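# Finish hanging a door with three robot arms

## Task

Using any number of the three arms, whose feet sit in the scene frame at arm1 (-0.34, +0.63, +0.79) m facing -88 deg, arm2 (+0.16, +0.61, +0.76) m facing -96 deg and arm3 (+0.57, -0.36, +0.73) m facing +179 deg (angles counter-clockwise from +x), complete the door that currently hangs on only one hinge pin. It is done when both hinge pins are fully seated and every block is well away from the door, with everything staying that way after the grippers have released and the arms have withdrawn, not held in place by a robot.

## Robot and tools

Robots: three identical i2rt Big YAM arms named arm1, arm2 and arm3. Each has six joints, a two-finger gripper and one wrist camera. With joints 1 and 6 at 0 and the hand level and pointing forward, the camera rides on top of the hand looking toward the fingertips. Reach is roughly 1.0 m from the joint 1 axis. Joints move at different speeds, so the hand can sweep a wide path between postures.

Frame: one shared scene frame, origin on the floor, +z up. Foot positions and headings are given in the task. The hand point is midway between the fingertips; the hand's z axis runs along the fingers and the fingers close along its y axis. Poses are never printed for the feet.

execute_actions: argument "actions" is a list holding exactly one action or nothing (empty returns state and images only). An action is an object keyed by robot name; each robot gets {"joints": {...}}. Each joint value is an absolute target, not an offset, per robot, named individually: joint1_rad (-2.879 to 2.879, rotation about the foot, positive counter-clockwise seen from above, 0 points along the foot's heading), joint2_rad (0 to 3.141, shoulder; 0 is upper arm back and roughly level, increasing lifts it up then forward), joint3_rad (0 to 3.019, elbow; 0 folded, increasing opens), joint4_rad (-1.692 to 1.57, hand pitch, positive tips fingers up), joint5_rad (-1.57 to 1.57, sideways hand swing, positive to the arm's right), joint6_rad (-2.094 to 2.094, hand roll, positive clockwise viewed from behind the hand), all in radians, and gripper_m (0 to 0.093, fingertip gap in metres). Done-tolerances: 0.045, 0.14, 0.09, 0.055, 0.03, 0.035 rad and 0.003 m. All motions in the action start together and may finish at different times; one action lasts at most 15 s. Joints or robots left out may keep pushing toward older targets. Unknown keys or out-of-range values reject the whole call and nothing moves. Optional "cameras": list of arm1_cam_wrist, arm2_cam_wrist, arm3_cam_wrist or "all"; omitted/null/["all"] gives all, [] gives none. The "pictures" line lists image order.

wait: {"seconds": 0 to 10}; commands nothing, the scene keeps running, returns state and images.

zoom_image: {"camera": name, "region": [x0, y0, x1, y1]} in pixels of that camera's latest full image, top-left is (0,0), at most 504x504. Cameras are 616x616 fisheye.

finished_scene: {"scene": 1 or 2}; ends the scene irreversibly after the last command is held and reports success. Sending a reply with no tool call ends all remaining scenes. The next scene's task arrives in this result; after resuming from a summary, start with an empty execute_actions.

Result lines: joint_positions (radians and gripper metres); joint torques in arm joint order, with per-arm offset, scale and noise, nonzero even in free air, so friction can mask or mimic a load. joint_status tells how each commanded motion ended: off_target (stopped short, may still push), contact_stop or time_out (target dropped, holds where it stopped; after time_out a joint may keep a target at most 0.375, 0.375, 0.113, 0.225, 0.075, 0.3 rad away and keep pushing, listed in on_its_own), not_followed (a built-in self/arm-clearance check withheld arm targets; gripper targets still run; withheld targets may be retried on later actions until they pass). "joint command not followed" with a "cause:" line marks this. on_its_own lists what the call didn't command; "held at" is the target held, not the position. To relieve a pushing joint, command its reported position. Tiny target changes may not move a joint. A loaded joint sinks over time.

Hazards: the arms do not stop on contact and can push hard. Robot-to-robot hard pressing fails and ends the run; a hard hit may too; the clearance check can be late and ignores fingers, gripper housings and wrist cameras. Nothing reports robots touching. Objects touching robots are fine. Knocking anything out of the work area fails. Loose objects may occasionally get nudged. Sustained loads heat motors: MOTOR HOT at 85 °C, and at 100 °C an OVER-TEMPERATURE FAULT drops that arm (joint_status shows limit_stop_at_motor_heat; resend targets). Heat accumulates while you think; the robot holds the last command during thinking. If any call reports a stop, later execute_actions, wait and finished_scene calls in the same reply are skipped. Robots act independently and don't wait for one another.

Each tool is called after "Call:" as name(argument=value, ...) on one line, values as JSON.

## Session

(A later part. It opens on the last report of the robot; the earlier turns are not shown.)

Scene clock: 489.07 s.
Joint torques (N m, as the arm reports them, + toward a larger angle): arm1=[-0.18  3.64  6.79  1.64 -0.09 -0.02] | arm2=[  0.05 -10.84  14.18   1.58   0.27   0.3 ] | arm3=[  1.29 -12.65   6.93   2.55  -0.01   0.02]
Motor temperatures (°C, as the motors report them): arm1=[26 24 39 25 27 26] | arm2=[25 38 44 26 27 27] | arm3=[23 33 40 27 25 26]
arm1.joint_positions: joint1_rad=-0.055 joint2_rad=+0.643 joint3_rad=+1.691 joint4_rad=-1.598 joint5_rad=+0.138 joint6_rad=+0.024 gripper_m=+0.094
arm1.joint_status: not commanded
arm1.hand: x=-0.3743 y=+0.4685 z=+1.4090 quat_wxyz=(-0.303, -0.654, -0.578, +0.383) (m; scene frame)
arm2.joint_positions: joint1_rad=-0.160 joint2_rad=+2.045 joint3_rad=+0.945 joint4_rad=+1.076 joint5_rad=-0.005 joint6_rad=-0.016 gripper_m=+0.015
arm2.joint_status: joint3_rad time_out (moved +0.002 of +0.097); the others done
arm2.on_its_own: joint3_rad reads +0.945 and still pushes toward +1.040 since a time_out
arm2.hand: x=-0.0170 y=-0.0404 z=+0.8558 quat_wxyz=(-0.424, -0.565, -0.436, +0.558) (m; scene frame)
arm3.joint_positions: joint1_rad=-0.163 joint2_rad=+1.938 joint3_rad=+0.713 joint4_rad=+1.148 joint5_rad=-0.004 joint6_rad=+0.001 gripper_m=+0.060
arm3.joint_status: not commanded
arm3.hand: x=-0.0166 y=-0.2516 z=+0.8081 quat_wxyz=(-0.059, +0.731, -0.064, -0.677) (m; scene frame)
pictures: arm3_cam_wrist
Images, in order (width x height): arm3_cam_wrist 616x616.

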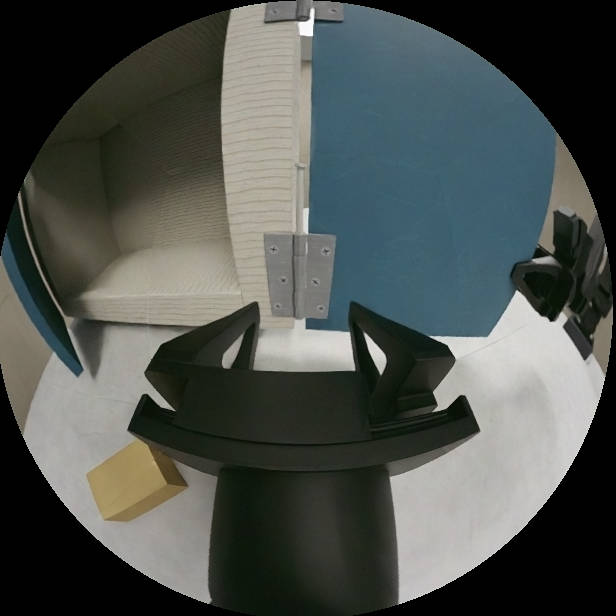

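Call:
execute_actions(actions=[{"arm2":{"joints":{"joint2_rad":2.07,"joint3_rad":1.0}},"arm3":{"joints":{"joint1_rad":-0.163,"joint2_rad":1.66,"joint3_rad":0.74,"joint4_rad":0.9,"joint5_rad":-0.015,"gripper_m":0.0}}}], cameras=[])

Call:
execute_actions(actions=[{"arm3":{"joints":{"joint2_rad":1.71,"joint3_rad":0.845,"joint4_rad":0.90}}}], cameras=[])

Call:
execute_actions(actions=[{"arm3":{"joints":{"joint2_rad":1.82,"joint3_rad":0.80,"joint4_rad":1.01}}}], cameras=[])

Call:
execute_actions(actions=[{"arm3":{"joints":{"joint2_rad":1.88,"joint3_rad":0.79,"joint4_rad":1.07}}}], cameras=[])

Scene clock: 498.13 s.
Joint torques (N m, as the arm reports them, + toward a larger angle): arm1=[-0.28  3.69  6.79  1.64 -0.09 -0.02] | arm2=[ -0.13 -12.99  10.68   1.52   0.3    0.32] | arm3=[ 0.03 -9.28  9.03  1.49 -0.29  0.  ]
Motor temperatures (°C, as the motors report them): arm1=[26 24 39 25 27 26] | arm2=[25 37 46 25 26 27] | arm3=[23 34 40 27 25 26]
arm1.joint_positions: joint1_rad=-0.055 joint2_rad=+0.643 joint3_rad=+1.691 joint4_rad=-1.598 joint5_rad=+0.138 joint6_rad=+0.024 gripper_m=+0.094
arm1.joint_status: not commanded
arm1.hand: x=-0.3743 y=+0.4685 z=+1.4090 quat_wxyz=(-0.303, -0.654, -0.578, +0.383) (m; scene frame)
arm2.joint_positions: joint1_rad=-0.160 joint2_rad=+2.045 joint3_rad=+0.945 joint4_rad=+1.076 joint5_rad=-0.005 joint6_rad=-0.016 gripper_m=+0.015
arm2.joint_status: all done
arm2.hand: x=-0.0170 y=-0.0404 z=+0.8558 quat_wxyz=(-0.424, -0.565, -0.436, +0.558) (m; scene frame)
arm3.joint_positions: joint1_rad=-0.163 joint2_rad=+1.651 joint3_rad=+0.713 joint4_rad=+0.910 joint5_rad=-0.011 joint6_rad=+0.001 gripper_m=+0.000
arm3.joint_status: all done
arm3.hand: x=-0.0126 y=-0.2537 z=+0.9148 quat_wxyz=(-0.058, +0.714, -0.060, -0.695) (m; scene frame)
pictures: none
No camera images: the call's "cameras" was empty. Leave "cameras" out to get every camera's image.

Scene clock: 498.97 s.
Joint torques (N m, as the arm reports them, + toward a larger angle): arm1=[-0.05  3.62  6.81  1.65 -0.09 -0.03] | arm2=[ -0.34 -13.36  10.8    1.5    0.29   0.31] | arm3=[  0.42 -11.09   9.99   1.53  -0.28   0.03]
Motor temperatures (°C, as the motors report them): arm1=[26 24 39 25 27 26] | arm2=[25 36 46 25 26 27] | arm3=[23 34 41 27 25 26]
arm1.joint_positions: joint1_rad=-0.055 joint2_rad=+0.643 joint3_rad=+1.691 joint4_rad=-1.598 joint5_rad=+0.138 joint6_rad=+0.024 gripper_m=+0.094
arm1.joint_status: not commanded
arm1.hand: x=-0.3743 y=+0.4685 z=+1.4090 quat_wxyz=(-0.303, -0.654, -0.578, +0.383) (m; scene frame)
arm2.joint_positions: joint1_rad=-0.160 joint2_rad=+2.045 joint3_rad=+0.945 joint4_rad=+1.076 joint5_rad=-0.005 joint6_rad=-0.016 gripper_m=+0.015
arm2.joint_status: not commanded
arm2.hand: x=-0.0170 y=-0.0404 z=+0.8558 quat_wxyz=(-0.424, -0.565, -0.436, +0.558) (m; scene frame)
arm3.joint_positions: joint1_rad=-0.163 joint2_rad=+1.703 joint3_rad=+0.810 joint4_rad=+0.908 joint5_rad=-0.011 joint6_rad=+0.001 gripper_m=+0.000
arm3.joint_status: all done
arm3.hand: x=-0.0450 y=-0.2478 z=+0.9298 quat_wxyz=(-0.060, +0.699, -0.059, -0.710) (m; scene frame)
pictures: none
No camera images: the call's "cameras" was empty. Leave "cameras" out to get every camera's image.

Scene clock: 499.67 s.
Joint torques (N m, as the arm reports them, + toward a larger angle): arm1=[-0.18  3.67  6.8   1.62 -0.09 -0.02] | arm2=[ -0.33 -13.19  10.8    1.5    0.23   0.3 ] | arm3=[ 0.23 -9.64  5.73  1.75 -0.26  0.03]
Motor temperatures (°C, as the motors report them): arm1=[26 24 39 25 27 26] | arm2=[25 36 46 25 26 27] | arm3=[23 34 41 27 25 26]
arm1.joint_positions: joint1_rad=-0.055 joint2_rad=+0.643 joint3_rad=+1.691 joint4_rad=-1.598 joint5_rad=+0.138 joint6_rad=+0.024 gripper_m=+0.094
arm1.joint_status: not commanded
arm1.hand: x=-0.3743 y=+0.4685 z=+1.4090 quat_wxyz=(-0.303, -0.654, -0.578, +0.383) (m; scene frame)
arm2.joint_positions: joint1_rad=-0.160 joint2_rad=+2.045 joint3_rad=+0.945 joint4_rad=+1.076 joint5_rad=-0.005 joint6_rad=-0.016 gripper_m=+0.015
arm2.joint_status: not commanded
arm2.hand: x=-0.0170 y=-0.0404 z=+0.8558 quat_wxyz=(-0.424, -0.565, -0.436, +0.558) (m; scene frame)
arm3.joint_positions: joint1_rad=-0.163 joint2_rad=+1.786 joint3_rad=+0.810 joint4_rad=+1.008 joint5_rad=-0.012 joint6_rad=+0.001 gripper_m=+0.000
arm3.joint_status: all done
arm3.hand: x=-0.0494 y=-0.2472 z=+0.9042 quat_wxyz=(-0.060, +0.693, -0.058, -0.716) (m; scene frame)
pictures: none
No camera images: the call's "cameras" was empty. Leave "cameras" out to get every camera's image.

Scene clock: 500.33 s.
Joint torques (N m, as the arm reports them, + toward a larger angle): arm1=[-0.16  3.54  6.83  1.67 -0.09 -0.02] | arm2=[  0.12 -13.57  10.83   1.63   0.27   0.31] | arm3=[ 0.29 -7.54  4.73  1.11 -0.25  0.03]
Motor temperatures (°C, as the motors report them): arm1=[26 24 39 25 27 26] | arm2=[25 36 45 25 26 27] | arm3=[23 33 41 27 25 26]
arm1.joint_positions: joint1_rad=-0.055 joint2_rad=+0.643 joint3_rad=+1.691 joint4_rad=-1.598 joint5_rad=+0.138 joint6_rad=+0.024 gripper_m=+0.094
arm1.joint_status: not commanded
arm1.hand: x=-0.3743 y=+0.4685 z=+1.4090 quat_wxyz=(-0.303, -0.654, -0.578, +0.383) (m; scene frame)
arm2.joint_positions: joint1_rad=-0.160 joint2_rad=+2.045 joint3_rad=+0.945 joint4_rad=+1.076 joint5_rad=-0.005 joint6_rad=-0.016 gripper_m=+0.015
arm2.joint_status: not commanded
arm2.hand: x=-0.0170 y=-0.0404 z=+0.8558 quat_wxyz=(-0.424, -0.565, -0.436, +0.558) (m; scene frame)
arm3.joint_positions: joint1_rad=-0.163 joint2_rad=+1.820 joint3_rad=+0.807 joint4_rad=+1.091 joint5_rad=-0.012 joint6_rad=+0.001 gripper_m=+0.000
arm3.joint_status: all done
arm3.hand: x=-0.0489 y=-0.2473 z=+0.9027 quat_wxyz=(-0.061, +0.677, -0.056, -0.732) (m; scene frame)
pictures: none
No camera images: the call's "cameras" was empty. Leave "cameras" out to get every camera's image.

Call:
execute_actions(actions=[{"arm3":{"joints":{"joint2_rad":1.76,"joint3_rad":0.80,"joint4_rad":0.96}},"arm2":{"joints":{"joint2_rad":1.99,"joint3_rad":0.97,"joint4_rad":1.08}}}], cameras=[])

Call:
execute_actions(actions=[{"arm2":{"joints":{"joint2_rad":2.03,"joint3_rad":0.97}},"arm3":{"joints":{"joint2_rad":1.83,"joint3_rad":0.80,"joint4_rad":1.02}}}], cameras=[])

Scene clock: 508.37 s.
Joint torques (N m, as the arm reports them, + toward a larger angle): arm1=[-0.25  3.45  6.83  1.64 -0.09 -0.02] | arm2=[ -0.17 -19.03   8.39   1.9    0.27   0.29] | arm3=[  0.19 -12.87   5.89   1.15  -0.27   0.04]
Motor temperatures (°C, as the motors report them): arm1=[26 24 39 25 27 26] | arm2=[25 36 45 25 26 27] | arm3=[23 33 40 27 25 26]
arm1.joint_positions: joint1_rad=-0.055 joint2_rad=+0.643 joint3_rad=+1.691 joint4_rad=-1.598 joint5_rad=+0.138 joint6_rad=+0.024 gripper_m=+0.094
arm1.joint_status: not commanded
arm1.hand: x=-0.3743 y=+0.4685 z=+1.4090 quat_wxyz=(-0.303, -0.654, -0.578, +0.383) (m; scene frame)
arm2.joint_positions: joint1_rad=-0.160 joint2_rad=+2.041 joint3_rad=+0.945 joint4_rad=+1.078 joint5_rad=-0.005 joint6_rad=-0.016 gripper_m=+0.015
arm2.joint_status: all done
arm2.hand: x=-0.0170 y=-0.0404 z=+0.8580 quat_wxyz=(-0.424, -0.564, -0.435, +0.559) (m; scene frame)
arm3.joint_positions: joint1_rad=-0.163 joint2_rad=+1.772 joint3_rad=+0.807 joint4_rad=+0.978 joint5_rad=-0.012 joint6_rad=+0.001 gripper_m=+0.000
arm3.joint_status: all done
arm3.hand: x=-0.0479 y=-0.2474 z=+0.9039 quat_wxyz=(-0.059, +0.700, -0.059, -0.709) (m; scene frame)
pictures: none
No camera images: the call's "cameras" was empty. Leave "cameras" out to get every camera's image.

Scene clock: 509.03 s.
Joint torques (N m, as the arm reports them, + toward a larger angle): arm1=[-0.19  3.55  6.82  1.64 -0.08 -0.02] | arm2=[ -0.32 -16.15   8.35   1.88   0.3    0.31] | arm3=[ 0.36 -8.81  5.88  1.83 -0.24  0.03]
Motor temperatures (°C, as the motors report them): arm1=[26 24 39 25 27 26] | arm2=[25 36 45 25 26 27] | arm3=[23 33 40 27 25 26]
arm1.joint_positions: joint1_rad=-0.055 joint2_rad=+0.643 joint3_rad=+1.691 joint4_rad=-1.598 joint5_rad=+0.138 joint6_rad=+0.024 gripper_m=+0.094
arm1.joint_status: not commanded
arm1.hand: x=-0.3743 y=+0.4685 z=+1.4090 quat_wxyz=(-0.303, -0.654, -0.578, +0.383) (m; scene frame)
arm2.joint_positions: joint1_rad=-0.160 joint2_rad=+2.041 joint3_rad=+0.945 joint4_rad=+1.078 joint5_rad=-0.005 joint6_rad=-0.016 gripper_m=+0.015
arm2.joint_status: all done
arm2.hand: x=-0.0170 y=-0.0404 z=+0.8580 quat_wxyz=(-0.424, -0.564, -0.435, +0.559) (m; scene frame)
arm3.joint_positions: joint1_rad=-0.163 joint2_rad=+1.790 joint3_rad=+0.807 joint4_rad=+1.020 joint5_rad=-0.012 joint6_rad=+0.001 gripper_m=+0.000
arm3.joint_status: all done
arm3.hand: x=-0.0485 y=-0.2473 z=+0.9035 quat_wxyz=(-0.060, +0.691, -0.058, -0.718) (m; scene frame)
pictures: none
No camera images: the call's "cameras" was empty. Leave "cameras" out to get every camera's image.

Call:
execute_actions(actions=[{"arm3":{"joints":{"joint2_rad":1.70,"joint3_rad":0.81,"joint4_rad":0.92}},"arm2":{"joints":{"joint2_rad":1.94,"joint3_rad":0.98}}}], cameras=[])

Call:
execute_actions(actions=[{"arm2":{"joints":{"joint2_rad":2.09,"joint3_rad":0.93}}}], cameras=[])

Call:
execute_actions(actions=[{"arm2":{"joints":{"joint2_rad":2.04,"joint3_rad":0.98}},"arm3":{"joints":{"joint2_rad":1.84,"joint3_rad":0.80,"joint4_rad":1.03}}}], cameras=[])

Scene clock: 517.97 s.
Joint torques (N m, as the arm reports them, + toward a larger angle): arm1=[-0.26  3.64  6.79  1.62 -0.09 -0.02] | arm2=[ -0.05 -21.95   9.36   2.64   0.26   0.31] | arm3=[  0.41 -12.49   7.14   1.35  -0.25   0.05]
Motor temperatures (°C, as the motors report them): arm1=[26 24 39 25 27 26] | arm2=[25 36 44 25 26 27] | arm3=[23 33 40 27 25 26]
arm1.joint_positions: joint1_rad=-0.055 joint2_rad=+0.643 joint3_rad=+1.691 joint4_rad=-1.598 joint5_rad=+0.138 joint6_rad=+0.024 gripper_m=+0.094
arm1.joint_status: not commanded
arm1.hand: x=-0.3743 y=+0.4685 z=+1.4090 quat_wxyz=(-0.303, -0.654, -0.578, +0.383) (m; scene frame)
arm2.joint_positions: joint1_rad=-0.160 joint2_rad=+2.030 joint3_rad=+0.944 joint4_rad=+1.059 joint5_rad=-0.005 joint6_rad=-0.016 gripper_m=+0.015
arm2.joint_status: all done
arm2.hand: x=-0.0170 y=-0.0403 z=+0.8600 quat_wxyz=(-0.423, -0.567, -0.437, +0.556) (m; scene frame)
arm3.joint_positions: joint1_rad=-0.163 joint2_rad=+1.712 joint3_rad=+0.807 joint4_rad=+0.930 joint5_rad=-0.012 joint6_rad=+0.001 gripper_m=+0.000
arm3.joint_status: all done
arm3.hand: x=-0.0447 y=-0.2481 z=+0.9287 quat_wxyz=(-0.060, +0.696, -0.058, -0.714) (m; scene frame)
pictures: none
No camera images: the call's "cameras" was empty. Leave "cameras" out to get every camera's image.

Scene clock: 518.73 s.
Joint torques (N m, as the arm reports them, + toward a larger angle): arm1=[-0.22  3.65  6.79  1.65 -0.09 -0.02] | arm2=[ -0.39 -11.33   5.34   2.05   0.27   0.29] | arm3=[  0.26 -12.82   7.21   1.31  -0.24   0.  ]
Motor temperatures (°C, as the motors report them): arm1=[26 24 39 25 27 26] | arm2=[25 36 44 25 26 27] | arm3=[23 33 40 27 25 26]
arm1.joint_positions: joint1_rad=-0.055 joint2_rad=+0.643 joint3_rad=+1.691 joint4_rad=-1.598 joint5_rad=+0.138 joint6_rad=+0.024 gripper_m=+0.094
arm1.joint_status: not commanded
arm1.hand: x=-0.3743 y=+0.4685 z=+1.4090 quat_wxyz=(-0.303, -0.654, -0.578, +0.383) (m; scene frame)
arm2.joint_positions: joint1_rad=-0.160 joint2_rad=+2.042 joint3_rad=+0.940 joint4_rad=+1.074 joint5_rad=-0.005 joint6_rad=-0.016 gripper_m=+0.015
arm2.joint_status: all done
arm2.hand: x=-0.0166 y=-0.0390 z=+0.8548 quat_wxyz=(-0.423, -0.567, -0.437, +0.556) (m; scene frame)
arm3.joint_positions: joint1_rad=-0.163 joint2_rad=+1.712 joint3_rad=+0.807 joint4_rad=+0.930 joint5_rad=-0.012 joint6_rad=+0.001 gripper_m=+0.000
arm3.joint_status: not commanded
arm3.hand: x=-0.0447 y=-0.2481 z=+0.9287 quat_wxyz=(-0.060, +0.696, -0.058, -0.714) (m; scene frame)
pictures: none
No camera images: the call's "cameras" was empty. Leave "cameras" out to get every camera's image.

Scene clock: 519.67 s.
Joint torques (N m, as the arm reports them, + toward a larger angle): arm1=[ 0.    3.72  6.77  1.62 -0.09 -0.02] | arm2=[ -0.01 -15.21   9.46   2.1    0.26   0.33] | arm3=[  0.39 -12.16   6.23   2.48  -0.26   0.03]
Motor temperatures (°C, as the motors report them): arm1=[26 24 39 25 27 26] | arm2=[25 36 44 25 26 27] | arm3=[23 33 40 27 25 26]
arm1.joint_positions: joint1_rad=-0.055 joint2_rad=+0.643 joint3_rad=+1.691 joint4_rad=-1.598 joint5_rad=+0.138 joint6_rad=+0.024 gripper_m=+0.094
arm1.joint_status: not commanded
arm1.hand: x=-0.3743 y=+0.4685 z=+1.4090 quat_wxyz=(-0.303, -0.654, -0.578, +0.383) (m; scene frame)
arm2.joint_positions: joint1_rad=-0.160 joint2_rad=+2.042 joint3_rad=+0.942 joint4_rad=+1.074 joint5_rad=-0.005 joint6_rad=-0.016 gripper_m=+0.015
arm2.joint_status: all done
arm2.hand: x=-0.0167 y=-0.0395 z=+0.8557 quat_wxyz=(-0.423, -0.566, -0.436, +0.557) (m; scene frame)
arm3.joint_positions: joint1_rad=-0.163 joint2_rad=+1.844 joint3_rad=+0.797 joint4_rad=+1.010 joint5_rad=-0.012 joint6_rad=+0.001 gripper_m=+0.000
arm3.joint_status: all done
arm3.hand: x=-0.0467 y=-0.2477 z=+0.8640 quat_wxyz=(-0.058, +0.717, -0.060, -0.692) (m; scene frame)
pictures: none
No camera images: the call's "cameras" was empty. Leave "cameras" out to get every camera's image.

Dropped to .864. Finish seating.

Call:
execute_actions(actions=[{"arm3":{"joints":{"joint2_rad":1.93,"joint3_rad":0.80,"joint4_rad":1.11}}}], cameras=[])

Call:
execute_actions(actions=[{"arm3":{"joints":{"joint2_rad":1.75,"joint3_rad":0.72,"joint4_rad":1.0,"gripper_m":0.06}}}], cameras=["arm3_cam_wrist"])

Call:
zoom_image(camera="arm3_cam_wrist", region=[250,230,360,380])

Scene clock: 525.70 s.
Joint torques (N m, as the arm reports them, + toward a larger angle): arm1=[-0.16  3.49  6.81  1.67 -0.09 -0.03] | arm2=[ -0.32 -15.43   9.37   2.1    0.3    0.29] | arm3=[ 0.21 -9.89  5.92  1.91 -0.25  0.  ]
Motor temperatures (°C, as the motors report them): arm1=[26 24 39 25 27 26] | arm2=[25 36 44 25 26 27] | arm3=[23 33 40 27 25 26]
arm1.joint_positions: joint1_rad=-0.055 joint2_rad=+0.643 joint3_rad=+1.691 joint4_rad=-1.598 joint5_rad=+0.138 joint6_rad=+0.024 gripper_m=+0.094
arm1.joint_status: not commanded
arm1.hand: x=-0.3743 y=+0.4685 z=+1.4090 quat_wxyz=(-0.303, -0.654, -0.578, +0.383) (m; scene frame)
arm2.joint_positions: joint1_rad=-0.160 joint2_rad=+2.042 joint3_rad=+0.942 joint4_rad=+1.074 joint5_rad=-0.005 joint6_rad=-0.016 gripper_m=+0.015
arm2.joint_status: not commanded
arm2.hand: x=-0.0167 y=-0.0395 z=+0.8557 quat_wxyz=(-0.423, -0.566, -0.436, +0.557) (m; scene frame)
arm3.joint_positions: joint1_rad=-0.163 joint2_rad=+1.894 joint3_rad=+0.797 joint4_rad=+1.110 joint5_rad=-0.012 joint6_rad=+0.001 gripper_m=+0.000
arm3.joint_status: all done
arm3.hand: x=-0.0472 y=-0.2476 z=+0.8578 quat_wxyz=(-0.059, +0.700, -0.059, -0.709) (m; scene frame)
pictures: none
No camera images: the call's "cameras" was empty. Leave "cameras" out to get every camera's image.

Scene clock: 526.90 s.
Joint torques (N m, as the arm reports them, + toward a larger angle): arm1=[-0.2   3.58  6.78  1.62 -0.09 -0.02] | arm2=[ -0.3  -15.36   9.56   2.01   0.27   0.32] | arm3=[  0.63 -11.4    6.54   1.69  -0.25   0.05]
Motor temperatures (°C, as the motors report them): arm1=[26 24 39 25 27 26] | arm2=[25 36 44 25 26 27] | arm3=[23 33 40 27 25 26]
arm1.joint_positions: joint1_rad=-0.055 joint2_rad=+0.643 joint3_rad=+1.691 joint4_rad=-1.598 joint5_rad=+0.138 joint6_rad=+0.024 gripper_m=+0.094
arm1.joint_status: not commanded
arm1.hand: x=-0.3743 y=+0.4685 z=+1.4090 quat_wxyz=(-0.303, -0.654, -0.578, +0.383) (m; scene frame)
arm2.joint_positions: joint1_rad=-0.160 joint2_rad=+2.042 joint3_rad=+0.942 joint4_rad=+1.074 joint5_rad=-0.005 joint6_rad=-0.016 gripper_m=+0.015
arm2.joint_status: not commanded
arm2.hand: x=-0.0167 y=-0.0395 z=+0.8557 quat_wxyz=(-0.423, -0.566, -0.436, +0.557) (m; scene frame)
arm3.joint_positions: joint1_rad=-0.163 joint2_rad=+1.749 joint3_rad=+0.711 joint4_rad=+1.007 joint5_rad=-0.012 joint6_rad=+0.001 gripper_m=+0.060
arm3.joint_status: all done
arm3.hand: x=-0.0167 y=-0.2531 z=+0.8817 quat_wxyz=(-0.058, +0.715, -0.060, -0.694) (m; scene frame)
pictures: arm3_cam_wrist
Images, in order (width x height): arm3_cam_wrist 616x616.

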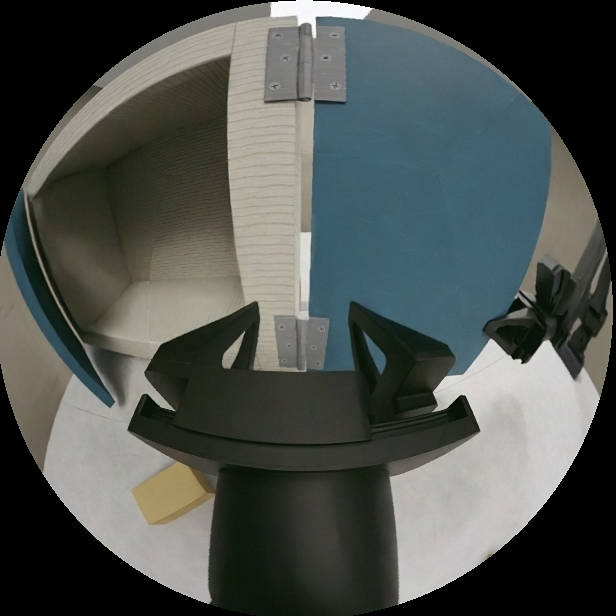

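Region (250, 230, 360, 380) of arm3_cam_wrist's 616x616 image, scaled by 3.360, with more detail than that image has; it fills the left 370 columns of this view, and the rest is white.

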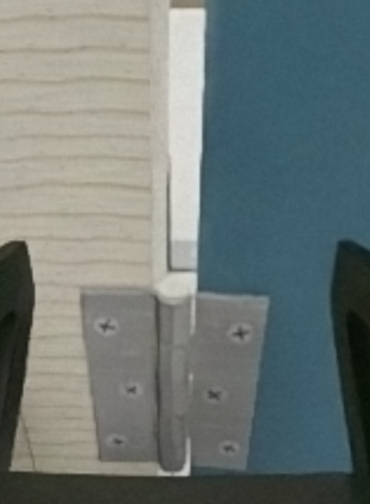

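Call:
execute_actions(actions=[{"arm2":{"joints":{"gripper_m":0.09,"joint2_rad":2.04,"joint3_rad":0.94}},"arm3":{"joints":{"joint2_rad":1.35,"joint3_rad":0.65,"joint4_rad":0.45}}}], cameras=["arm3_cam_wrist"])

Call:
execute_actions(actions=[{"arm2":{"joints":{"joint2_rad":1.5,"joint3_rad":0.5,"joint4_rad":0.9}},"arm3":{"joints":{"joint2_rad":0.6,"joint3_rad":0.6,"joint4_rad":0}}}], cameras=[])

Call:
execute_actions(actions=[{"arm2":{"joints":{"joint2_rad":0.6,"joint3_rad":0.6,"joint4_rad":0}}}])

Scene clock: 535.07 s.
Joint torques (N m, as the arm reports them, + toward a larger angle): arm1=[-0.14  3.57  6.79  1.63 -0.1  -0.02] | arm2=[ -0.69 -15.45   6.25   2.12   0.21   0.22] | arm3=[ 0.39 -7.05  8.88  1.29 -0.27  0.  ]
Motor temperatures (°C, as the motors report them): arm1=[26 24 39 25 27 26] | arm2=[25 36 43 25 26 27] | arm3=[23 33 40 27 25 26]
arm1.joint_positions: joint1_rad=-0.055 joint2_rad=+0.643 joint3_rad=+1.691 joint4_rad=-1.598 joint5_rad=+0.138 joint6_rad=+0.024 gripper_m=+0.094
arm1.joint_status: not commanded
arm1.hand: x=-0.3743 y=+0.4685 z=+1.4090 quat_wxyz=(-0.303, -0.654, -0.578, +0.383) (m; scene frame)
arm2.joint_positions: joint1_rad=-0.160 joint2_rad=+2.042 joint3_rad=+0.942 joint4_rad=+1.074 joint5_rad=-0.004 joint6_rad=-0.009 gripper_m=+0.090
arm2.joint_status: all done
arm2.hand: x=-0.0169 y=-0.0394 z=+0.8557 quat_wxyz=(-0.425, -0.568, -0.434, +0.556) (m; scene frame)
arm3.joint_positions: joint1_rad=-0.163 joint2_rad=+1.342 joint3_rad=+0.643 joint4_rad=+0.460 joint5_rad=-0.012 joint6_rad=+0.001 gripper_m=+0.060
arm3.joint_status: all done
arm3.hand: x=+0.0448 y=-0.2643 z=+0.9377 quat_wxyz=(-0.050, +0.783, -0.067, -0.616) (m; scene frame)
pictures: arm3_cam_wrist
Images, in order (width x height): arm3_cam_wrist 616x616.

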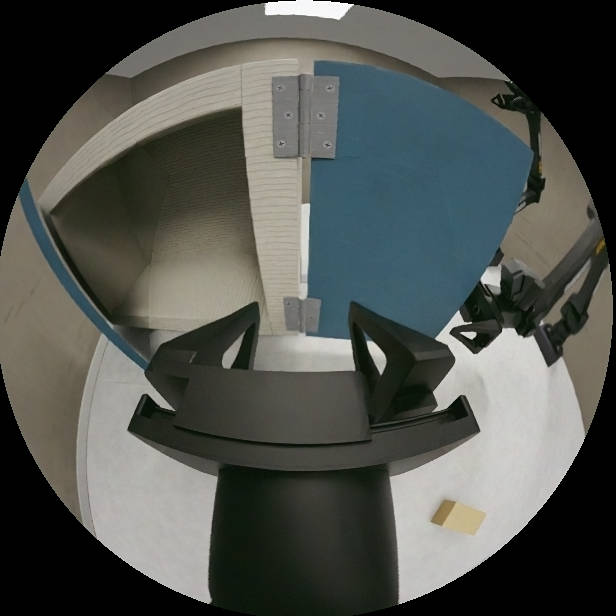

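Scene clock: 536.47 s.
Joint torques (N m, as the arm reports them, + toward a larger angle): arm1=[-0.09  3.59  6.76  1.62 -0.1  -0.03] | arm2=[-0.38 -8.29  6.81  0.94  0.2   0.2 ] | arm3=[ 0.62 -1.15 10.86  1.39 -0.23  0.06]
Motor temperatures (°C, as the motors report them): arm1=[26 24 39 25 27 26] | arm2=[25 36 43 25 26 27] | arm3=[23 33 40 27 25 26]
arm1.joint_positions: joint1_rad=-0.055 joint2_rad=+0.643 joint3_rad=+1.691 joint4_rad=-1.598 joint5_rad=+0.138 joint6_rad=+0.024 gripper_m=+0.094
arm1.joint_status: not commanded
arm1.hand: x=-0.3743 y=+0.4685 z=+1.4090 quat_wxyz=(-0.303, -0.654, -0.578, +0.383) (m; scene frame)
arm2.joint_positions: joint1_rad=-0.160 joint2_rad=+1.499 joint3_rad=+0.505 joint4_rad=+0.921 joint5_rad=-0.004 joint6_rad=-0.009 gripper_m=+0.090
arm2.joint_status: all done
arm2.hand: x=+0.0245 y=+0.1129 z=+0.9397 quat_wxyz=(-0.414, -0.581, -0.444, +0.542) (m; scene frame)
arm3.joint_positions: joint1_rad=-0.163 joint2_rad=+0.598 joint3_rad=+0.593 joint4_rad=+0.011 joint5_rad=-0.012 joint6_rad=+0.001 gripper_m=+0.060
arm3.joint_status: all done
arm3.hand: x=+0.2004 y=-0.2926 z=+1.1258 quat_wxyz=(-0.059, +0.703, -0.059, -0.706) (m; scene frame)
pictures: none
No camera images: the call's "cameras" was empty. Leave "cameras" out to get every camera's image.

Scene clock: 538.00 s.
Joint torques (N m, as the arm reports them, + toward a larger angle): arm1=[-0.15  3.53  6.8   1.6  -0.09 -0.02] | arm2=[-0.73 -0.75 15.17  1.06  0.21  0.22] | arm3=[ 0.23 -1.1  10.72  1.32 -0.25  0.02]
Motor temperatures (°C, as the motors report them): arm1=[26 24 39 25 27 26] | arm2=[25 36 44 25 26 27] | arm3=[23 33 41 27 25 26]
arm1.joint_positions: joint1_rad=-0.055 joint2_rad=+0.643 joint3_rad=+1.691 joint4_rad=-1.598 joint5_rad=+0.138 joint6_rad=+0.024 gripper_m=+0.094
arm1.joint_status: not commanded
arm1.hand: x=-0.3743 y=+0.4685 z=+1.4090 quat_wxyz=(-0.303, -0.654, -0.578, +0.383) (m; scene frame)
arm2.joint_positions: joint1_rad=-0.160 joint2_rad=+0.599 joint3_rad=+0.560 joint4_rad=+0.021 joint5_rad=-0.004 joint6_rad=-0.009 gripper_m=+0.090
arm2.joint_status: all done
arm2.hand: x=+0.0607 y=+0.2501 z=+1.1448 quat_wxyz=(-0.426, -0.566, -0.432, +0.558) (m; scene frame)
arm3.joint_positions: joint1_rad=-0.163 joint2_rad=+0.598 joint3_rad=+0.593 joint4_rad=+0.011 joint5_rad=-0.012 joint6_rad=+0.001 gripper_m=+0.060
arm3.joint_status: not commanded
arm3.hand: x=+0.2004 y=-0.2926 z=+1.1258 quat_wxyz=(-0.059, +0.703, -0.059, -0.706) (m; scene frame)
pictures: arm1_cam_wrist, arm2_cam_wrist, arm3_cam_wrist
Images, in order (width x height): arm1_cam_wrist 616x616, arm2_cam_wrist 616x616, arm3_cam_wrist 616x616.

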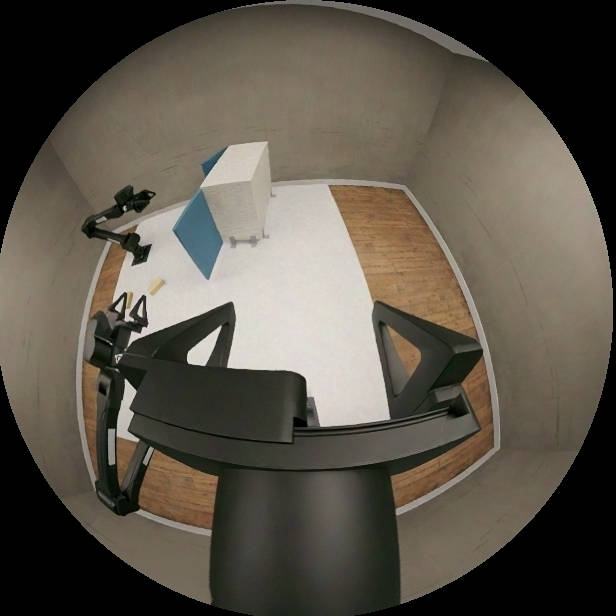

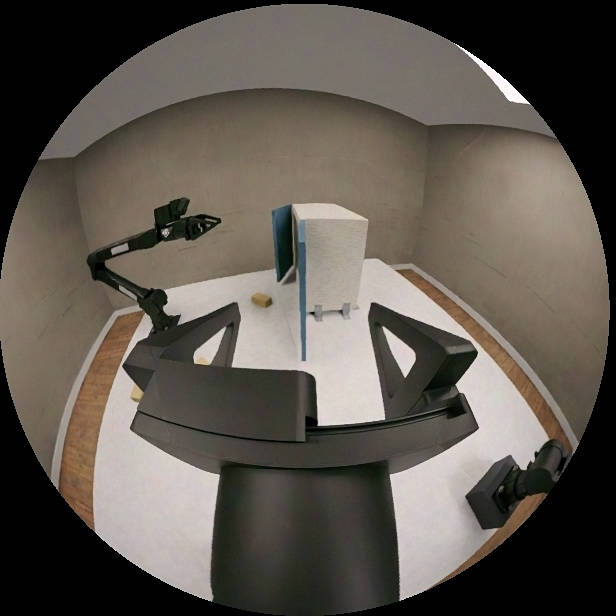

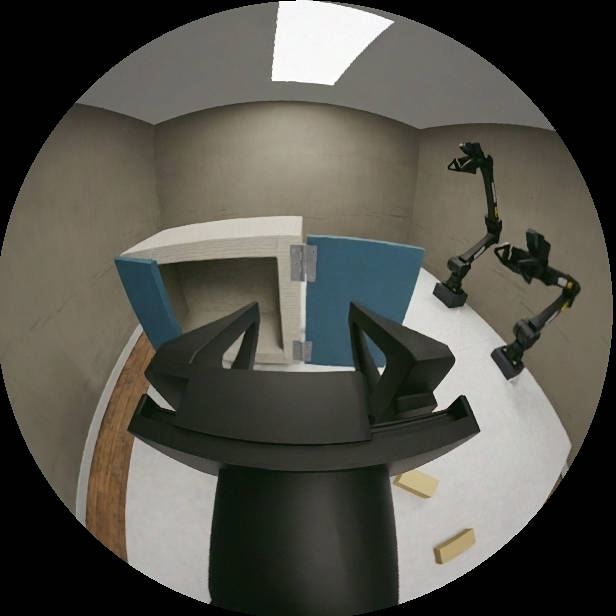

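Call:
zoom_image(camera="arm3_cam_wrist", region=[270,220,340,380])

Region (270, 220, 340, 380) of arm3_cam_wrist's 616x616 image, scaled by 3.150, with more detail than that image has; it fills the left 220 columns of this view, and the rest is white.

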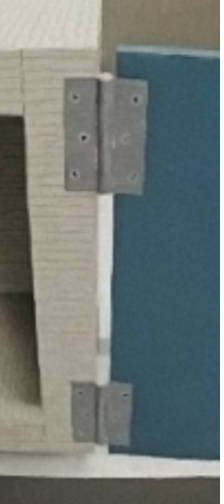

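Call:
execute_actions(actions=[{"arm3":{"joints":{"joint1_rad":0.09,"joint2_rad":1.45,"joint3_rad":1.15,"joint4_rad":-1.27,"joint5_rad":0,"gripper_m":0.093}}}], cameras=["arm3_cam_wrist"])

Scene clock: 557.93 s.
Joint torques (N m, as the arm reports them, + toward a larger angle): arm1=[-0.29  3.57  6.78  1.61 -0.1  -0.02] | arm2=[-0.45 -1.07 15.23  1.08  0.21  0.2 ] | arm3=[  0.39 -10.33  12.19  -0.02  -0.08   0.02]
Motor temperatures (°C, as the motors report them): arm1=[26 24 38 25 27 26] | arm2=[25 34 48 25 26 27] | arm3=[23 32 45 27 25 26]
arm1.joint_positions: joint1_rad=-0.055 joint2_rad=+0.643 joint3_rad=+1.691 joint4_rad=-1.598 joint5_rad=+0.138 joint6_rad=+0.024 gripper_m=+0.094
arm1.joint_status: not commanded
arm1.hand: x=-0.3743 y=+0.4685 z=+1.4090 quat_wxyz=(-0.303, -0.654, -0.578, +0.383) (m; scene frame)
arm2.joint_positions: joint1_rad=-0.160 joint2_rad=+0.599 joint3_rad=+0.560 joint4_rad=+0.021 joint5_rad=-0.004 joint6_rad=-0.009 gripper_m=+0.090
arm2.joint_status: not commanded
arm2.hand: x=+0.0607 y=+0.2501 z=+1.1448 quat_wxyz=(-0.426, -0.566, -0.432, +0.558) (m; scene frame)
arm3.joint_positions: joint1_rad=+0.085 joint2_rad=+1.464 joint3_rad=+1.102 joint4_rad=-1.259 joint5_rad=-0.001 joint6_rad=+0.001 gripper_m=+0.093
arm3.joint_status: all done
arm3.hand: x=+0.1770 y=-0.3845 z=+0.8606 quat_wxyz=(-0.001, +0.999, +0.034, +0.025) (m; scene frame)
pictures: arm3_cam_wrist
Images, in order (width x height): arm3_cam_wrist 616x616.

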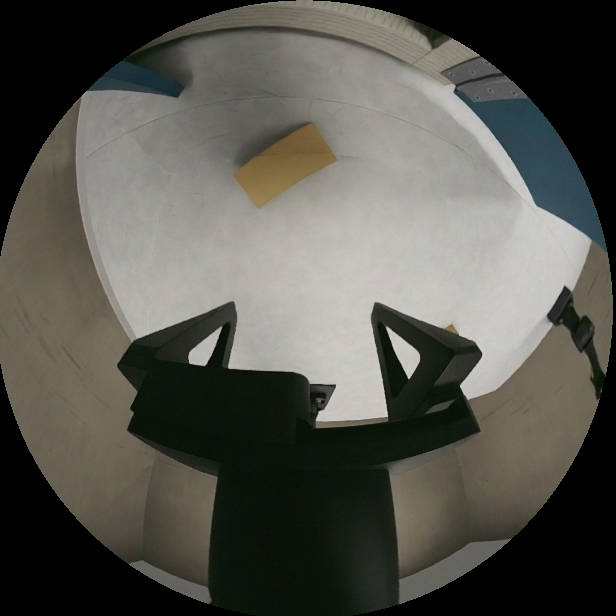

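Call:
execute_actions(actions=[{"arm3":{"joints":{"joint1_rad":0.10,"joint2_rad":1.74,"joint3_rad":1.35,"joint4_rad":-1.15,"joint6_rad":1.0}}}], cameras=["arm3_cam_wrist"])

Scene clock: 566.53 s.
Joint torques (N m, as the arm reports them, + toward a larger angle): arm1=[-0.13  3.75  6.83  1.64 -0.08 -0.02] | arm2=[-0.31 -1.19 15.25  1.03  0.22  0.21] | arm3=[  1.06 -13.87  10.81   0.54  -0.01   0.1 ]
Motor temperatures (°C, as the motors report them): arm1=[26 24 38 25 27 26] | arm2=[25 34 49 25 26 27] | arm3=[23 32 46 27 25 26]
arm1.joint_positions: joint1_rad=-0.055 joint2_rad=+0.643 joint3_rad=+1.691 joint4_rad=-1.598 joint5_rad=+0.138 joint6_rad=+0.024 gripper_m=+0.094
arm1.joint_status: not commanded
arm1.hand: x=-0.3743 y=+0.4685 z=+1.4090 quat_wxyz=(-0.303, -0.654, -0.578, +0.383) (m; scene frame)
arm2.joint_positions: joint1_rad=-0.160 joint2_rad=+0.599 joint3_rad=+0.560 joint4_rad=+0.021 joint5_rad=-0.004 joint6_rad=-0.009 gripper_m=+0.090
arm2.joint_status: not commanded
arm2.hand: x=+0.0607 y=+0.2501 z=+1.1448 quat_wxyz=(-0.426, -0.566, -0.432, +0.558) (m; scene frame)
arm3.joint_positions: joint1_rad=+0.085 joint2_rad=+1.751 joint3_rad=+1.318 joint4_rad=-1.154 joint5_rad=-0.001 joint6_rad=+0.992 gripper_m=+0.093
arm3.joint_status: all done
arm3.hand: x=+0.0722 y=-0.3918 z=+0.8113 quat_wxyz=(-0.004, +0.895, -0.445, +0.007) (m; scene frame)
pictures: arm3_cam_wrist
Images, in order (width x height): arm3_cam_wrist 616x616.

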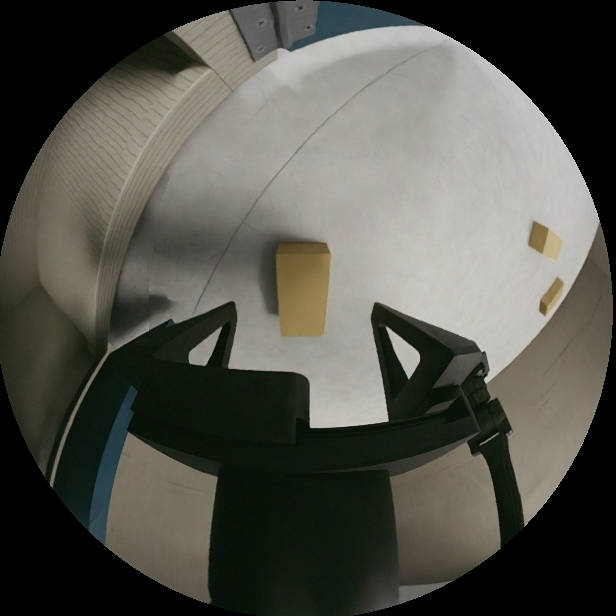

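Aligned. Descend, grip, move.

Call:
execute_actions(actions=[{"arm3":{"joints":{"joint2_rad":1.86,"joint3_rad":1.30,"joint4_rad":-1.03}}}], cameras=[])

Call:
execute_actions(actions=[{"arm3":{"joints":{"gripper_m":0.0}}}], cameras=["arm3_cam_wrist"])

Scene clock: 571.33 s.
Joint torques (N m, as the arm reports them, + toward a larger angle): arm1=[-0.15  3.46  6.76  1.64 -0.08 -0.02] | arm2=[-0.15 -1.15 15.31  1.13  0.22  0.21] | arm3=[  1.17 -13.77   7.73   0.82  -0.01   0.12]
Motor temperatures (°C, as the motors report them): arm1=[26 24 38 25 27 26] | arm2=[25 33 49 25 26 27] | arm3=[23 33 46 26 25 26]
arm1.joint_positions: joint1_rad=-0.055 joint2_rad=+0.643 joint3_rad=+1.691 joint4_rad=-1.598 joint5_rad=+0.138 joint6_rad=+0.024 gripper_m=+0.094
arm1.joint_status: not commanded
arm1.hand: x=-0.3743 y=+0.4685 z=+1.4090 quat_wxyz=(-0.303, -0.654, -0.578, +0.383) (m; scene frame)
arm2.joint_positions: joint1_rad=-0.160 joint2_rad=+0.599 joint3_rad=+0.560 joint4_rad=+0.021 joint5_rad=-0.004 joint6_rad=-0.009 gripper_m=+0.090
arm2.joint_status: not commanded
arm2.hand: x=+0.0607 y=+0.2501 z=+1.1448 quat_wxyz=(-0.426, -0.566, -0.432, +0.558) (m; scene frame)
arm3.joint_positions: joint1_rad=+0.085 joint2_rad=+1.865 joint3_rad=+1.294 joint4_rad=-1.041 joint5_rad=-0.001 joint6_rad=+0.993 gripper_m=+0.093
arm3.joint_status: all done
arm3.hand: x=+0.0632 y=-0.3923 z=+0.7481 quat_wxyz=(-0.010, +0.895, -0.445, +0.018) (m; scene frame)
pictures: none
No camera images: the call's "cameras" was empty. Leave "cameras" out to get every camera's image.

Scene clock: 572.03 s.
Joint torques (N m, as the arm reports them, + toward a larger angle): arm1=[-0.23  3.58  6.78  1.68 -0.08 -0.02] | arm2=[-0.13 -1.15 15.24  1.13  0.21  0.2 ] | arm3=[  1.43 -14.86   7.91   0.71  -0.03   0.11]
Motor temperatures (°C, as the motors report them): arm1=[26 24 38 25 27 26] | arm2=[25 33 49 25 26 27] | arm3=[23 33 46 26 25 26]
arm1.joint_positions: joint1_rad=-0.055 joint2_rad=+0.643 joint3_rad=+1.691 joint4_rad=-1.598 joint5_rad=+0.138 joint6_rad=+0.024 gripper_m=+0.094
arm1.joint_status: not commanded
arm1.hand: x=-0.3743 y=+0.4685 z=+1.4090 quat_wxyz=(-0.303, -0.654, -0.578, +0.383) (m; scene frame)
arm2.joint_positions: joint1_rad=-0.160 joint2_rad=+0.599 joint3_rad=+0.560 joint4_rad=+0.021 joint5_rad=-0.004 joint6_rad=-0.009 gripper_m=+0.090
arm2.joint_status: not commanded
arm2.hand: x=+0.0607 y=+0.2501 z=+1.1448 quat_wxyz=(-0.426, -0.566, -0.432, +0.558) (m; scene frame)
arm3.joint_positions: joint1_rad=+0.086 joint2_rad=+1.865 joint3_rad=+1.294 joint4_rad=-1.041 joint5_rad=-0.001 joint6_rad=+0.994 gripper_m=+0.045
arm3.joint_status: gripper_m off_target (ended at +0.045, target +0.000)
arm3.hand: x=+0.0632 y=-0.3925 z=+0.7481 quat_wxyz=(-0.010, +0.895, -0.446, +0.018) (m; scene frame)
pictures: arm3_cam_wrist
Images, in order (width x height): arm3_cam_wrist 616x616.

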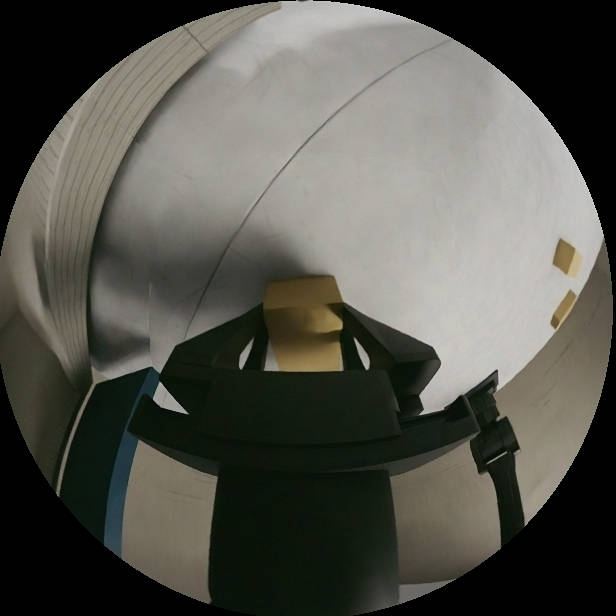

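Call:
execute_actions(actions=[{"arm3":{"joints":{"joint2_rad":1.55,"joint3_rad":1.12,"joint4_rad":-1.14}}}], cameras=[])

Call:
execute_actions(actions=[{"arm3":{"joints":{"joint2_rad":1.15,"joint3_rad":0.65,"joint4_rad":-1.07}}}], cameras=[])

Call:
execute_actions(actions=[{"arm3":{"joints":{"joint2_rad":1.30,"joint3_rad":0.63,"joint4_rad":-0.91}}}], cameras=["arm3_cam_wrist"])

Scene clock: 581.17 s.
Joint torques (N m, as the arm reports them, + toward a larger angle): arm1=[-0.15  3.68  6.84  1.64 -0.09 -0.02] | arm2=[-0.15 -0.76 15.25  1.11  0.22  0.21] | arm3=[ 1.28 -9.7   8.51  0.26 -0.01  0.09]
Motor temperatures (°C, as the motors report them): arm1=[26 24 38 25 27 26] | arm2=[25 33 49 25 26 27] | arm3=[23 34 44 26 25 26]
arm1.joint_positions: joint1_rad=-0.055 joint2_rad=+0.643 joint3_rad=+1.691 joint4_rad=-1.598 joint5_rad=+0.138 joint6_rad=+0.024 gripper_m=+0.094
arm1.joint_status: not commanded
arm1.hand: x=-0.3743 y=+0.4685 z=+1.4090 quat_wxyz=(-0.303, -0.654, -0.578, +0.383) (m; scene frame)
arm2.joint_positions: joint1_rad=-0.160 joint2_rad=+0.599 joint3_rad=+0.560 joint4_rad=+0.021 joint5_rad=-0.004 joint6_rad=-0.009 gripper_m=+0.090
arm2.joint_status: not commanded
arm2.hand: x=+0.0607 y=+0.2501 z=+1.1448 quat_wxyz=(-0.426, -0.566, -0.432, +0.558) (m; scene frame)
arm3.joint_positions: joint1_rad=+0.086 joint2_rad=+1.540 joint3_rad=+1.114 joint4_rad=-1.134 joint5_rad=-0.001 joint6_rad=+0.994 gripper_m=+0.045
arm3.joint_status: all done
arm3.hand: x=+0.1425 y=-0.3870 z=+0.8342 quat_wxyz=(+0.003, +0.895, -0.446, -0.005) (m; scene frame)
pictures: none
No camera images: the call's "cameras" was empty. Leave "cameras" out to get every camera's image.

Scene clock: 582.40 s.
Joint torques (N m, as the arm reports them, + toward a larger angle): arm1=[-0.19  3.65  6.76  1.63 -0.09 -0.02] | arm2=[-0.49 -1.19 15.09  1.03  0.24  0.22] | arm3=[ 0.98 -5.5   8.1   0.7  -0.03  0.09]
Motor temperatures (°C, as the motors report them): arm1=[26 24 38 25 27 26] | arm2=[25 33 49 25 26 27] | arm3=[23 34 44 26 25 26]
arm1.joint_positions: joint1_rad=-0.055 joint2_rad=+0.643 joint3_rad=+1.691 joint4_rad=-1.598 joint5_rad=+0.138 joint6_rad=+0.024 gripper_m=+0.094
arm1.joint_status: not commanded
arm1.hand: x=-0.3743 y=+0.4685 z=+1.4090 quat_wxyz=(-0.303, -0.654, -0.578, +0.383) (m; scene frame)
arm2.joint_positions: joint1_rad=-0.160 joint2_rad=+0.599 joint3_rad=+0.560 joint4_rad=+0.021 joint5_rad=-0.004 joint6_rad=-0.009 gripper_m=+0.090
arm2.joint_status: not commanded
arm2.hand: x=+0.0607 y=+0.2501 z=+1.1448 quat_wxyz=(-0.426, -0.566, -0.432, +0.558) (m; scene frame)
arm3.joint_positions: joint1_rad=+0.086 joint2_rad=+1.153 joint3_rad=+0.645 joint4_rad=-1.077 joint5_rad=-0.001 joint6_rad=+0.994 gripper_m=+0.045
arm3.joint_status: all done
arm3.hand: x=+0.3100 y=-0.3753 z=+0.7997 quat_wxyz=(-0.004, +0.895, -0.446, +0.006) (m; scene frame)
pictures: none
No camera images: the call's "cameras" was empty. Leave "cameras" out to get every camera's image.

Scene clock: 583.30 s.
Joint torques (N m, as the arm reports them, + toward a larger angle): arm1=[-0.11  3.71  6.79  1.64 -0.09 -0.02] | arm2=[-0.16 -1.   15.17  1.13  0.24  0.19] | arm3=[ 1.74 -6.08  6.86  0.83 -0.02  0.11]
Motor temperatures (°C, as the motors report them): arm1=[26 24 38 25 27 26] | arm2=[25 33 49 25 26 27] | arm3=[23 34 44 26 25 26]
arm1.joint_positions: joint1_rad=-0.055 joint2_rad=+0.643 joint3_rad=+1.691 joint4_rad=-1.598 joint5_rad=+0.138 joint6_rad=+0.024 gripper_m=+0.094
arm1.joint_status: not commanded
arm1.hand: x=-0.3743 y=+0.4685 z=+1.4090 quat_wxyz=(-0.303, -0.654, -0.578, +0.383) (m; scene frame)
arm2.joint_positions: joint1_rad=-0.160 joint2_rad=+0.599 joint3_rad=+0.560 joint4_rad=+0.021 joint5_rad=-0.004 joint6_rad=-0.009 gripper_m=+0.090
arm2.joint_status: not commanded
arm2.hand: x=+0.0607 y=+0.2501 z=+1.1448 quat_wxyz=(-0.426, -0.566, -0.432, +0.558) (m; scene frame)
arm3.joint_positions: joint1_rad=+0.086 joint2_rad=+1.302 joint3_rad=+0.630 joint4_rad=-0.922 joint5_rad=-0.001 joint6_rad=+0.994 gripper_m=+0.045
arm3.joint_status: all done
arm3.hand: x=+0.2905 y=-0.3766 z=+0.7570 quat_wxyz=(-0.006, +0.895, -0.446, +0.010) (m; scene frame)
pictures: arm3_cam_wrist
Images, in order (width x height): arm3_cam_wrist 616x616.

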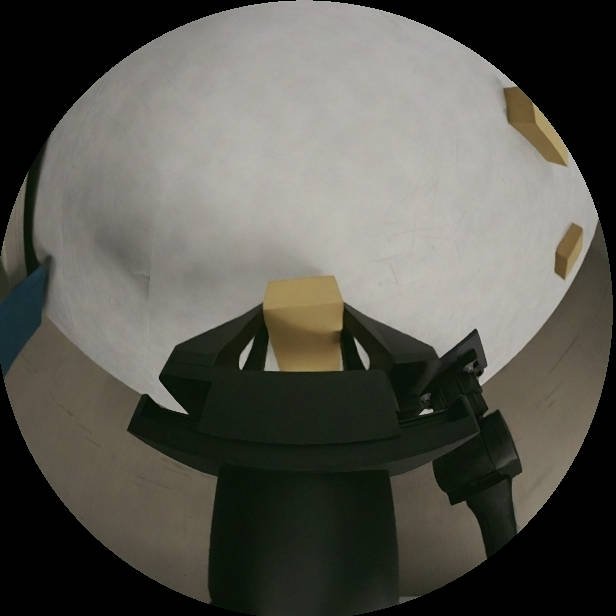

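Call:
execute_actions(actions=[{"arm3":{"joints":{"joint2_rad":1.325,"joint4_rad":-0.89}}}], cameras=[])

Call:
execute_actions(actions=[{"arm3":{"joints":{"gripper_m":0.09}}}], cameras=[])

Call:
execute_actions(actions=[{"arm3":{"joints":{"joint2_rad":0.9,"joint3_rad":0.7,"joint4_rad":-0.9}}}])

Scene clock: 589.30 s.
Joint torques (N m, as the arm reports them, + toward a larger angle): arm1=[-0.3   3.58  6.78  1.62 -0.09 -0.03] | arm2=[-0.55 -1.2  15.14  1.02  0.22  0.21] | arm3=[ 1.65 -5.23  6.88  0.85 -0.02  0.1 ]
Motor temperatures (°C, as the motors report them): arm1=[26 24 38 25 27 26] | arm2=[25 33 50 25 26 27] | arm3=[23 33 43 26 25 26]
arm1.joint_positions: joint1_rad=-0.055 joint2_rad=+0.643 joint3_rad=+1.691 joint4_rad=-1.598 joint5_rad=+0.138 joint6_rad=+0.024 gripper_m=+0.094
arm1.joint_status: not commanded
arm1.hand: x=-0.3743 y=+0.4685 z=+1.4090 quat_wxyz=(-0.303, -0.654, -0.578, +0.383) (m; scene frame)
arm2.joint_positions: joint1_rad=-0.160 joint2_rad=+0.599 joint3_rad=+0.560 joint4_rad=+0.021 joint5_rad=-0.004 joint6_rad=-0.009 gripper_m=+0.090
arm2.joint_status: not commanded
arm2.hand: x=+0.0607 y=+0.2501 z=+1.1448 quat_wxyz=(-0.426, -0.566, -0.432, +0.558) (m; scene frame)
arm3.joint_positions: joint1_rad=+0.086 joint2_rad=+1.314 joint3_rad=+0.630 joint4_rad=-0.902 joint5_rad=-0.001 joint6_rad=+0.994 gripper_m=+0.045
arm3.joint_status: all done
arm3.hand: x=+0.2868 y=-0.3769 z=+0.7540 quat_wxyz=(-0.004, +0.895, -0.446, +0.006) (m; scene frame)
pictures: none
No camera images: the call's "cameras" was empty. Leave "cameras" out to get every camera's image.

Scene clock: 590.00 s.
Joint torques (N m, as the arm reports them, + toward a larger angle): arm1=[-0.18  3.65  6.78  1.65 -0.08 -0.03] | arm2=[-0.18 -1.35 15.14  1.04  0.24  0.2 ] | arm3=[ 1.34 -5.12  6.82  0.94 -0.03  0.11]
Motor temperatures (°C, as the motors report them): arm1=[26 24 38 25 27 26] | arm2=[25 33 50 25 26 27] | arm3=[23 33 43 26 25 26]
arm1.joint_positions: joint1_rad=-0.055 joint2_rad=+0.643 joint3_rad=+1.691 joint4_rad=-1.598 joint5_rad=+0.138 joint6_rad=+0.024 gripper_m=+0.094
arm1.joint_status: not commanded
arm1.hand: x=-0.3743 y=+0.4685 z=+1.4090 quat_wxyz=(-0.303, -0.654, -0.578, +0.383) (m; scene frame)
arm2.joint_positions: joint1_rad=-0.160 joint2_rad=+0.599 joint3_rad=+0.560 joint4_rad=+0.021 joint5_rad=-0.004 joint6_rad=-0.009 gripper_m=+0.090
arm2.joint_status: not commanded
arm2.hand: x=+0.0607 y=+0.2501 z=+1.1448 quat_wxyz=(-0.426, -0.566, -0.432, +0.558) (m; scene frame)
arm3.joint_positions: joint1_rad=+0.086 joint2_rad=+1.314 joint3_rad=+0.630 joint4_rad=-0.902 joint5_rad=-0.001 joint6_rad=+0.994 gripper_m=+0.090
arm3.joint_status: all done
arm3.hand: x=+0.2868 y=-0.3769 z=+0.7540 quat_wxyz=(-0.004, +0.895, -0.446, +0.006) (m; scene frame)
pictures: none
No camera images: the call's "cameras" was empty. Leave "cameras" out to get every camera's image.

Scene clock: 591.20 s.
Joint torques (N m, as the arm reports them, + toward a larger angle): arm1=[-0.12  3.58  6.77  1.62 -0.1  -0.03] | arm2=[-0.68 -1.24 15.15  1.01  0.21  0.22] | arm3=[ 1.35 -2.9  12.64  1.21 -0.04  0.06]
Motor temperatures (°C, as the motors report them): arm1=[26 24 38 25 27 26] | arm2=[25 33 50 25 26 27] | arm3=[23 33 43 26 25 26]
arm1.joint_positions: joint1_rad=-0.055 joint2_rad=+0.643 joint3_rad=+1.691 joint4_rad=-1.598 joint5_rad=+0.138 joint6_rad=+0.024 gripper_m=+0.094
arm1.joint_status: not commanded
arm1.hand: x=-0.3743 y=+0.4685 z=+1.4090 quat_wxyz=(-0.303, -0.654, -0.578, +0.383) (m; scene frame)
arm2.joint_positions: joint1_rad=-0.160 joint2_rad=+0.599 joint3_rad=+0.560 joint4_rad=+0.021 joint5_rad=-0.004 joint6_rad=-0.009 gripper_m=+0.090
arm2.joint_status: not commanded
arm2.hand: x=+0.0607 y=+0.2501 z=+1.1448 quat_wxyz=(-0.426, -0.566, -0.432, +0.558) (m; scene frame)
arm3.joint_positions: joint1_rad=+0.086 joint2_rad=+0.897 joint3_rad=+0.660 joint4_rad=-0.902 joint5_rad=-0.001 joint6_rad=+0.994 gripper_m=+0.090
arm3.joint_status: all done
arm3.hand: x=+0.2580 y=-0.3790 z=+0.8826 quat_wxyz=(+0.109, +0.874, -0.435, -0.184) (m; scene frame)
pictures: arm1_cam_wrist, arm2_cam_wrist, arm3_cam_wrist
Images, in order (width x height): arm1_cam_wrist 616x616, arm2_cam_wrist 616x616, arm3_cam_wrist 616x616.

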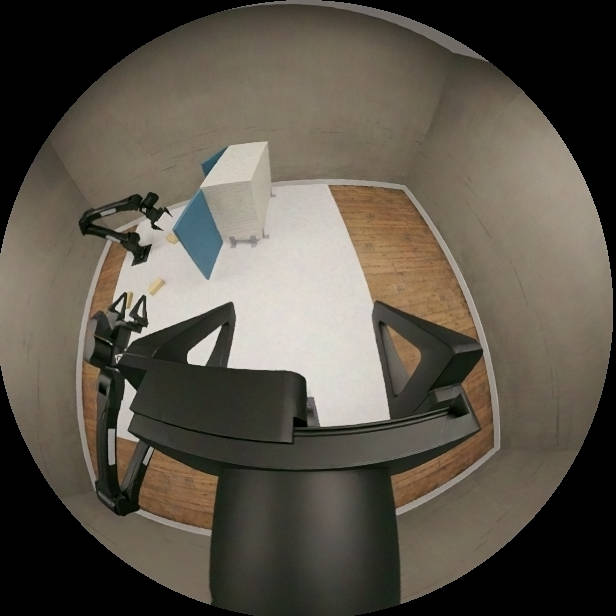

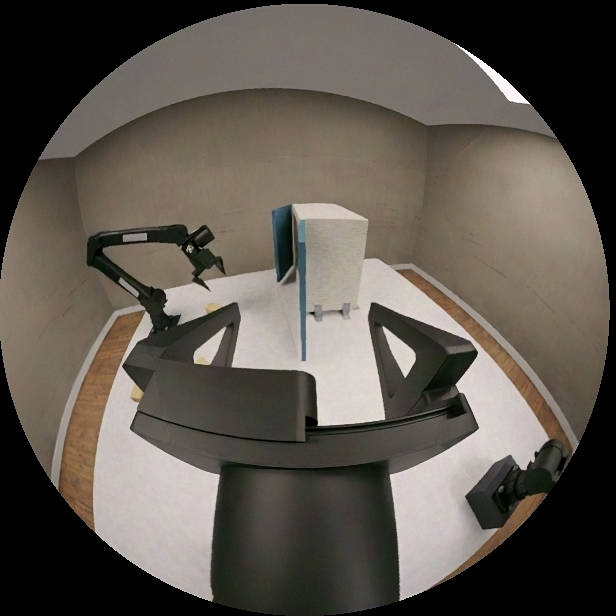

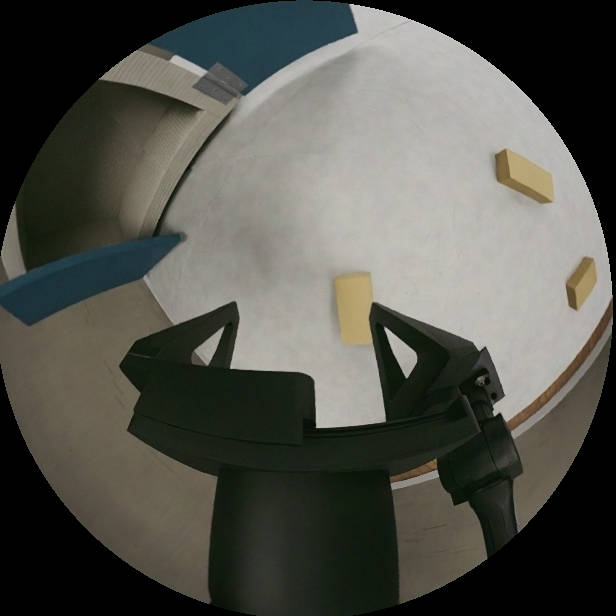

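Call:
finished_scene(scene=2)

The scene is finished: the task was done.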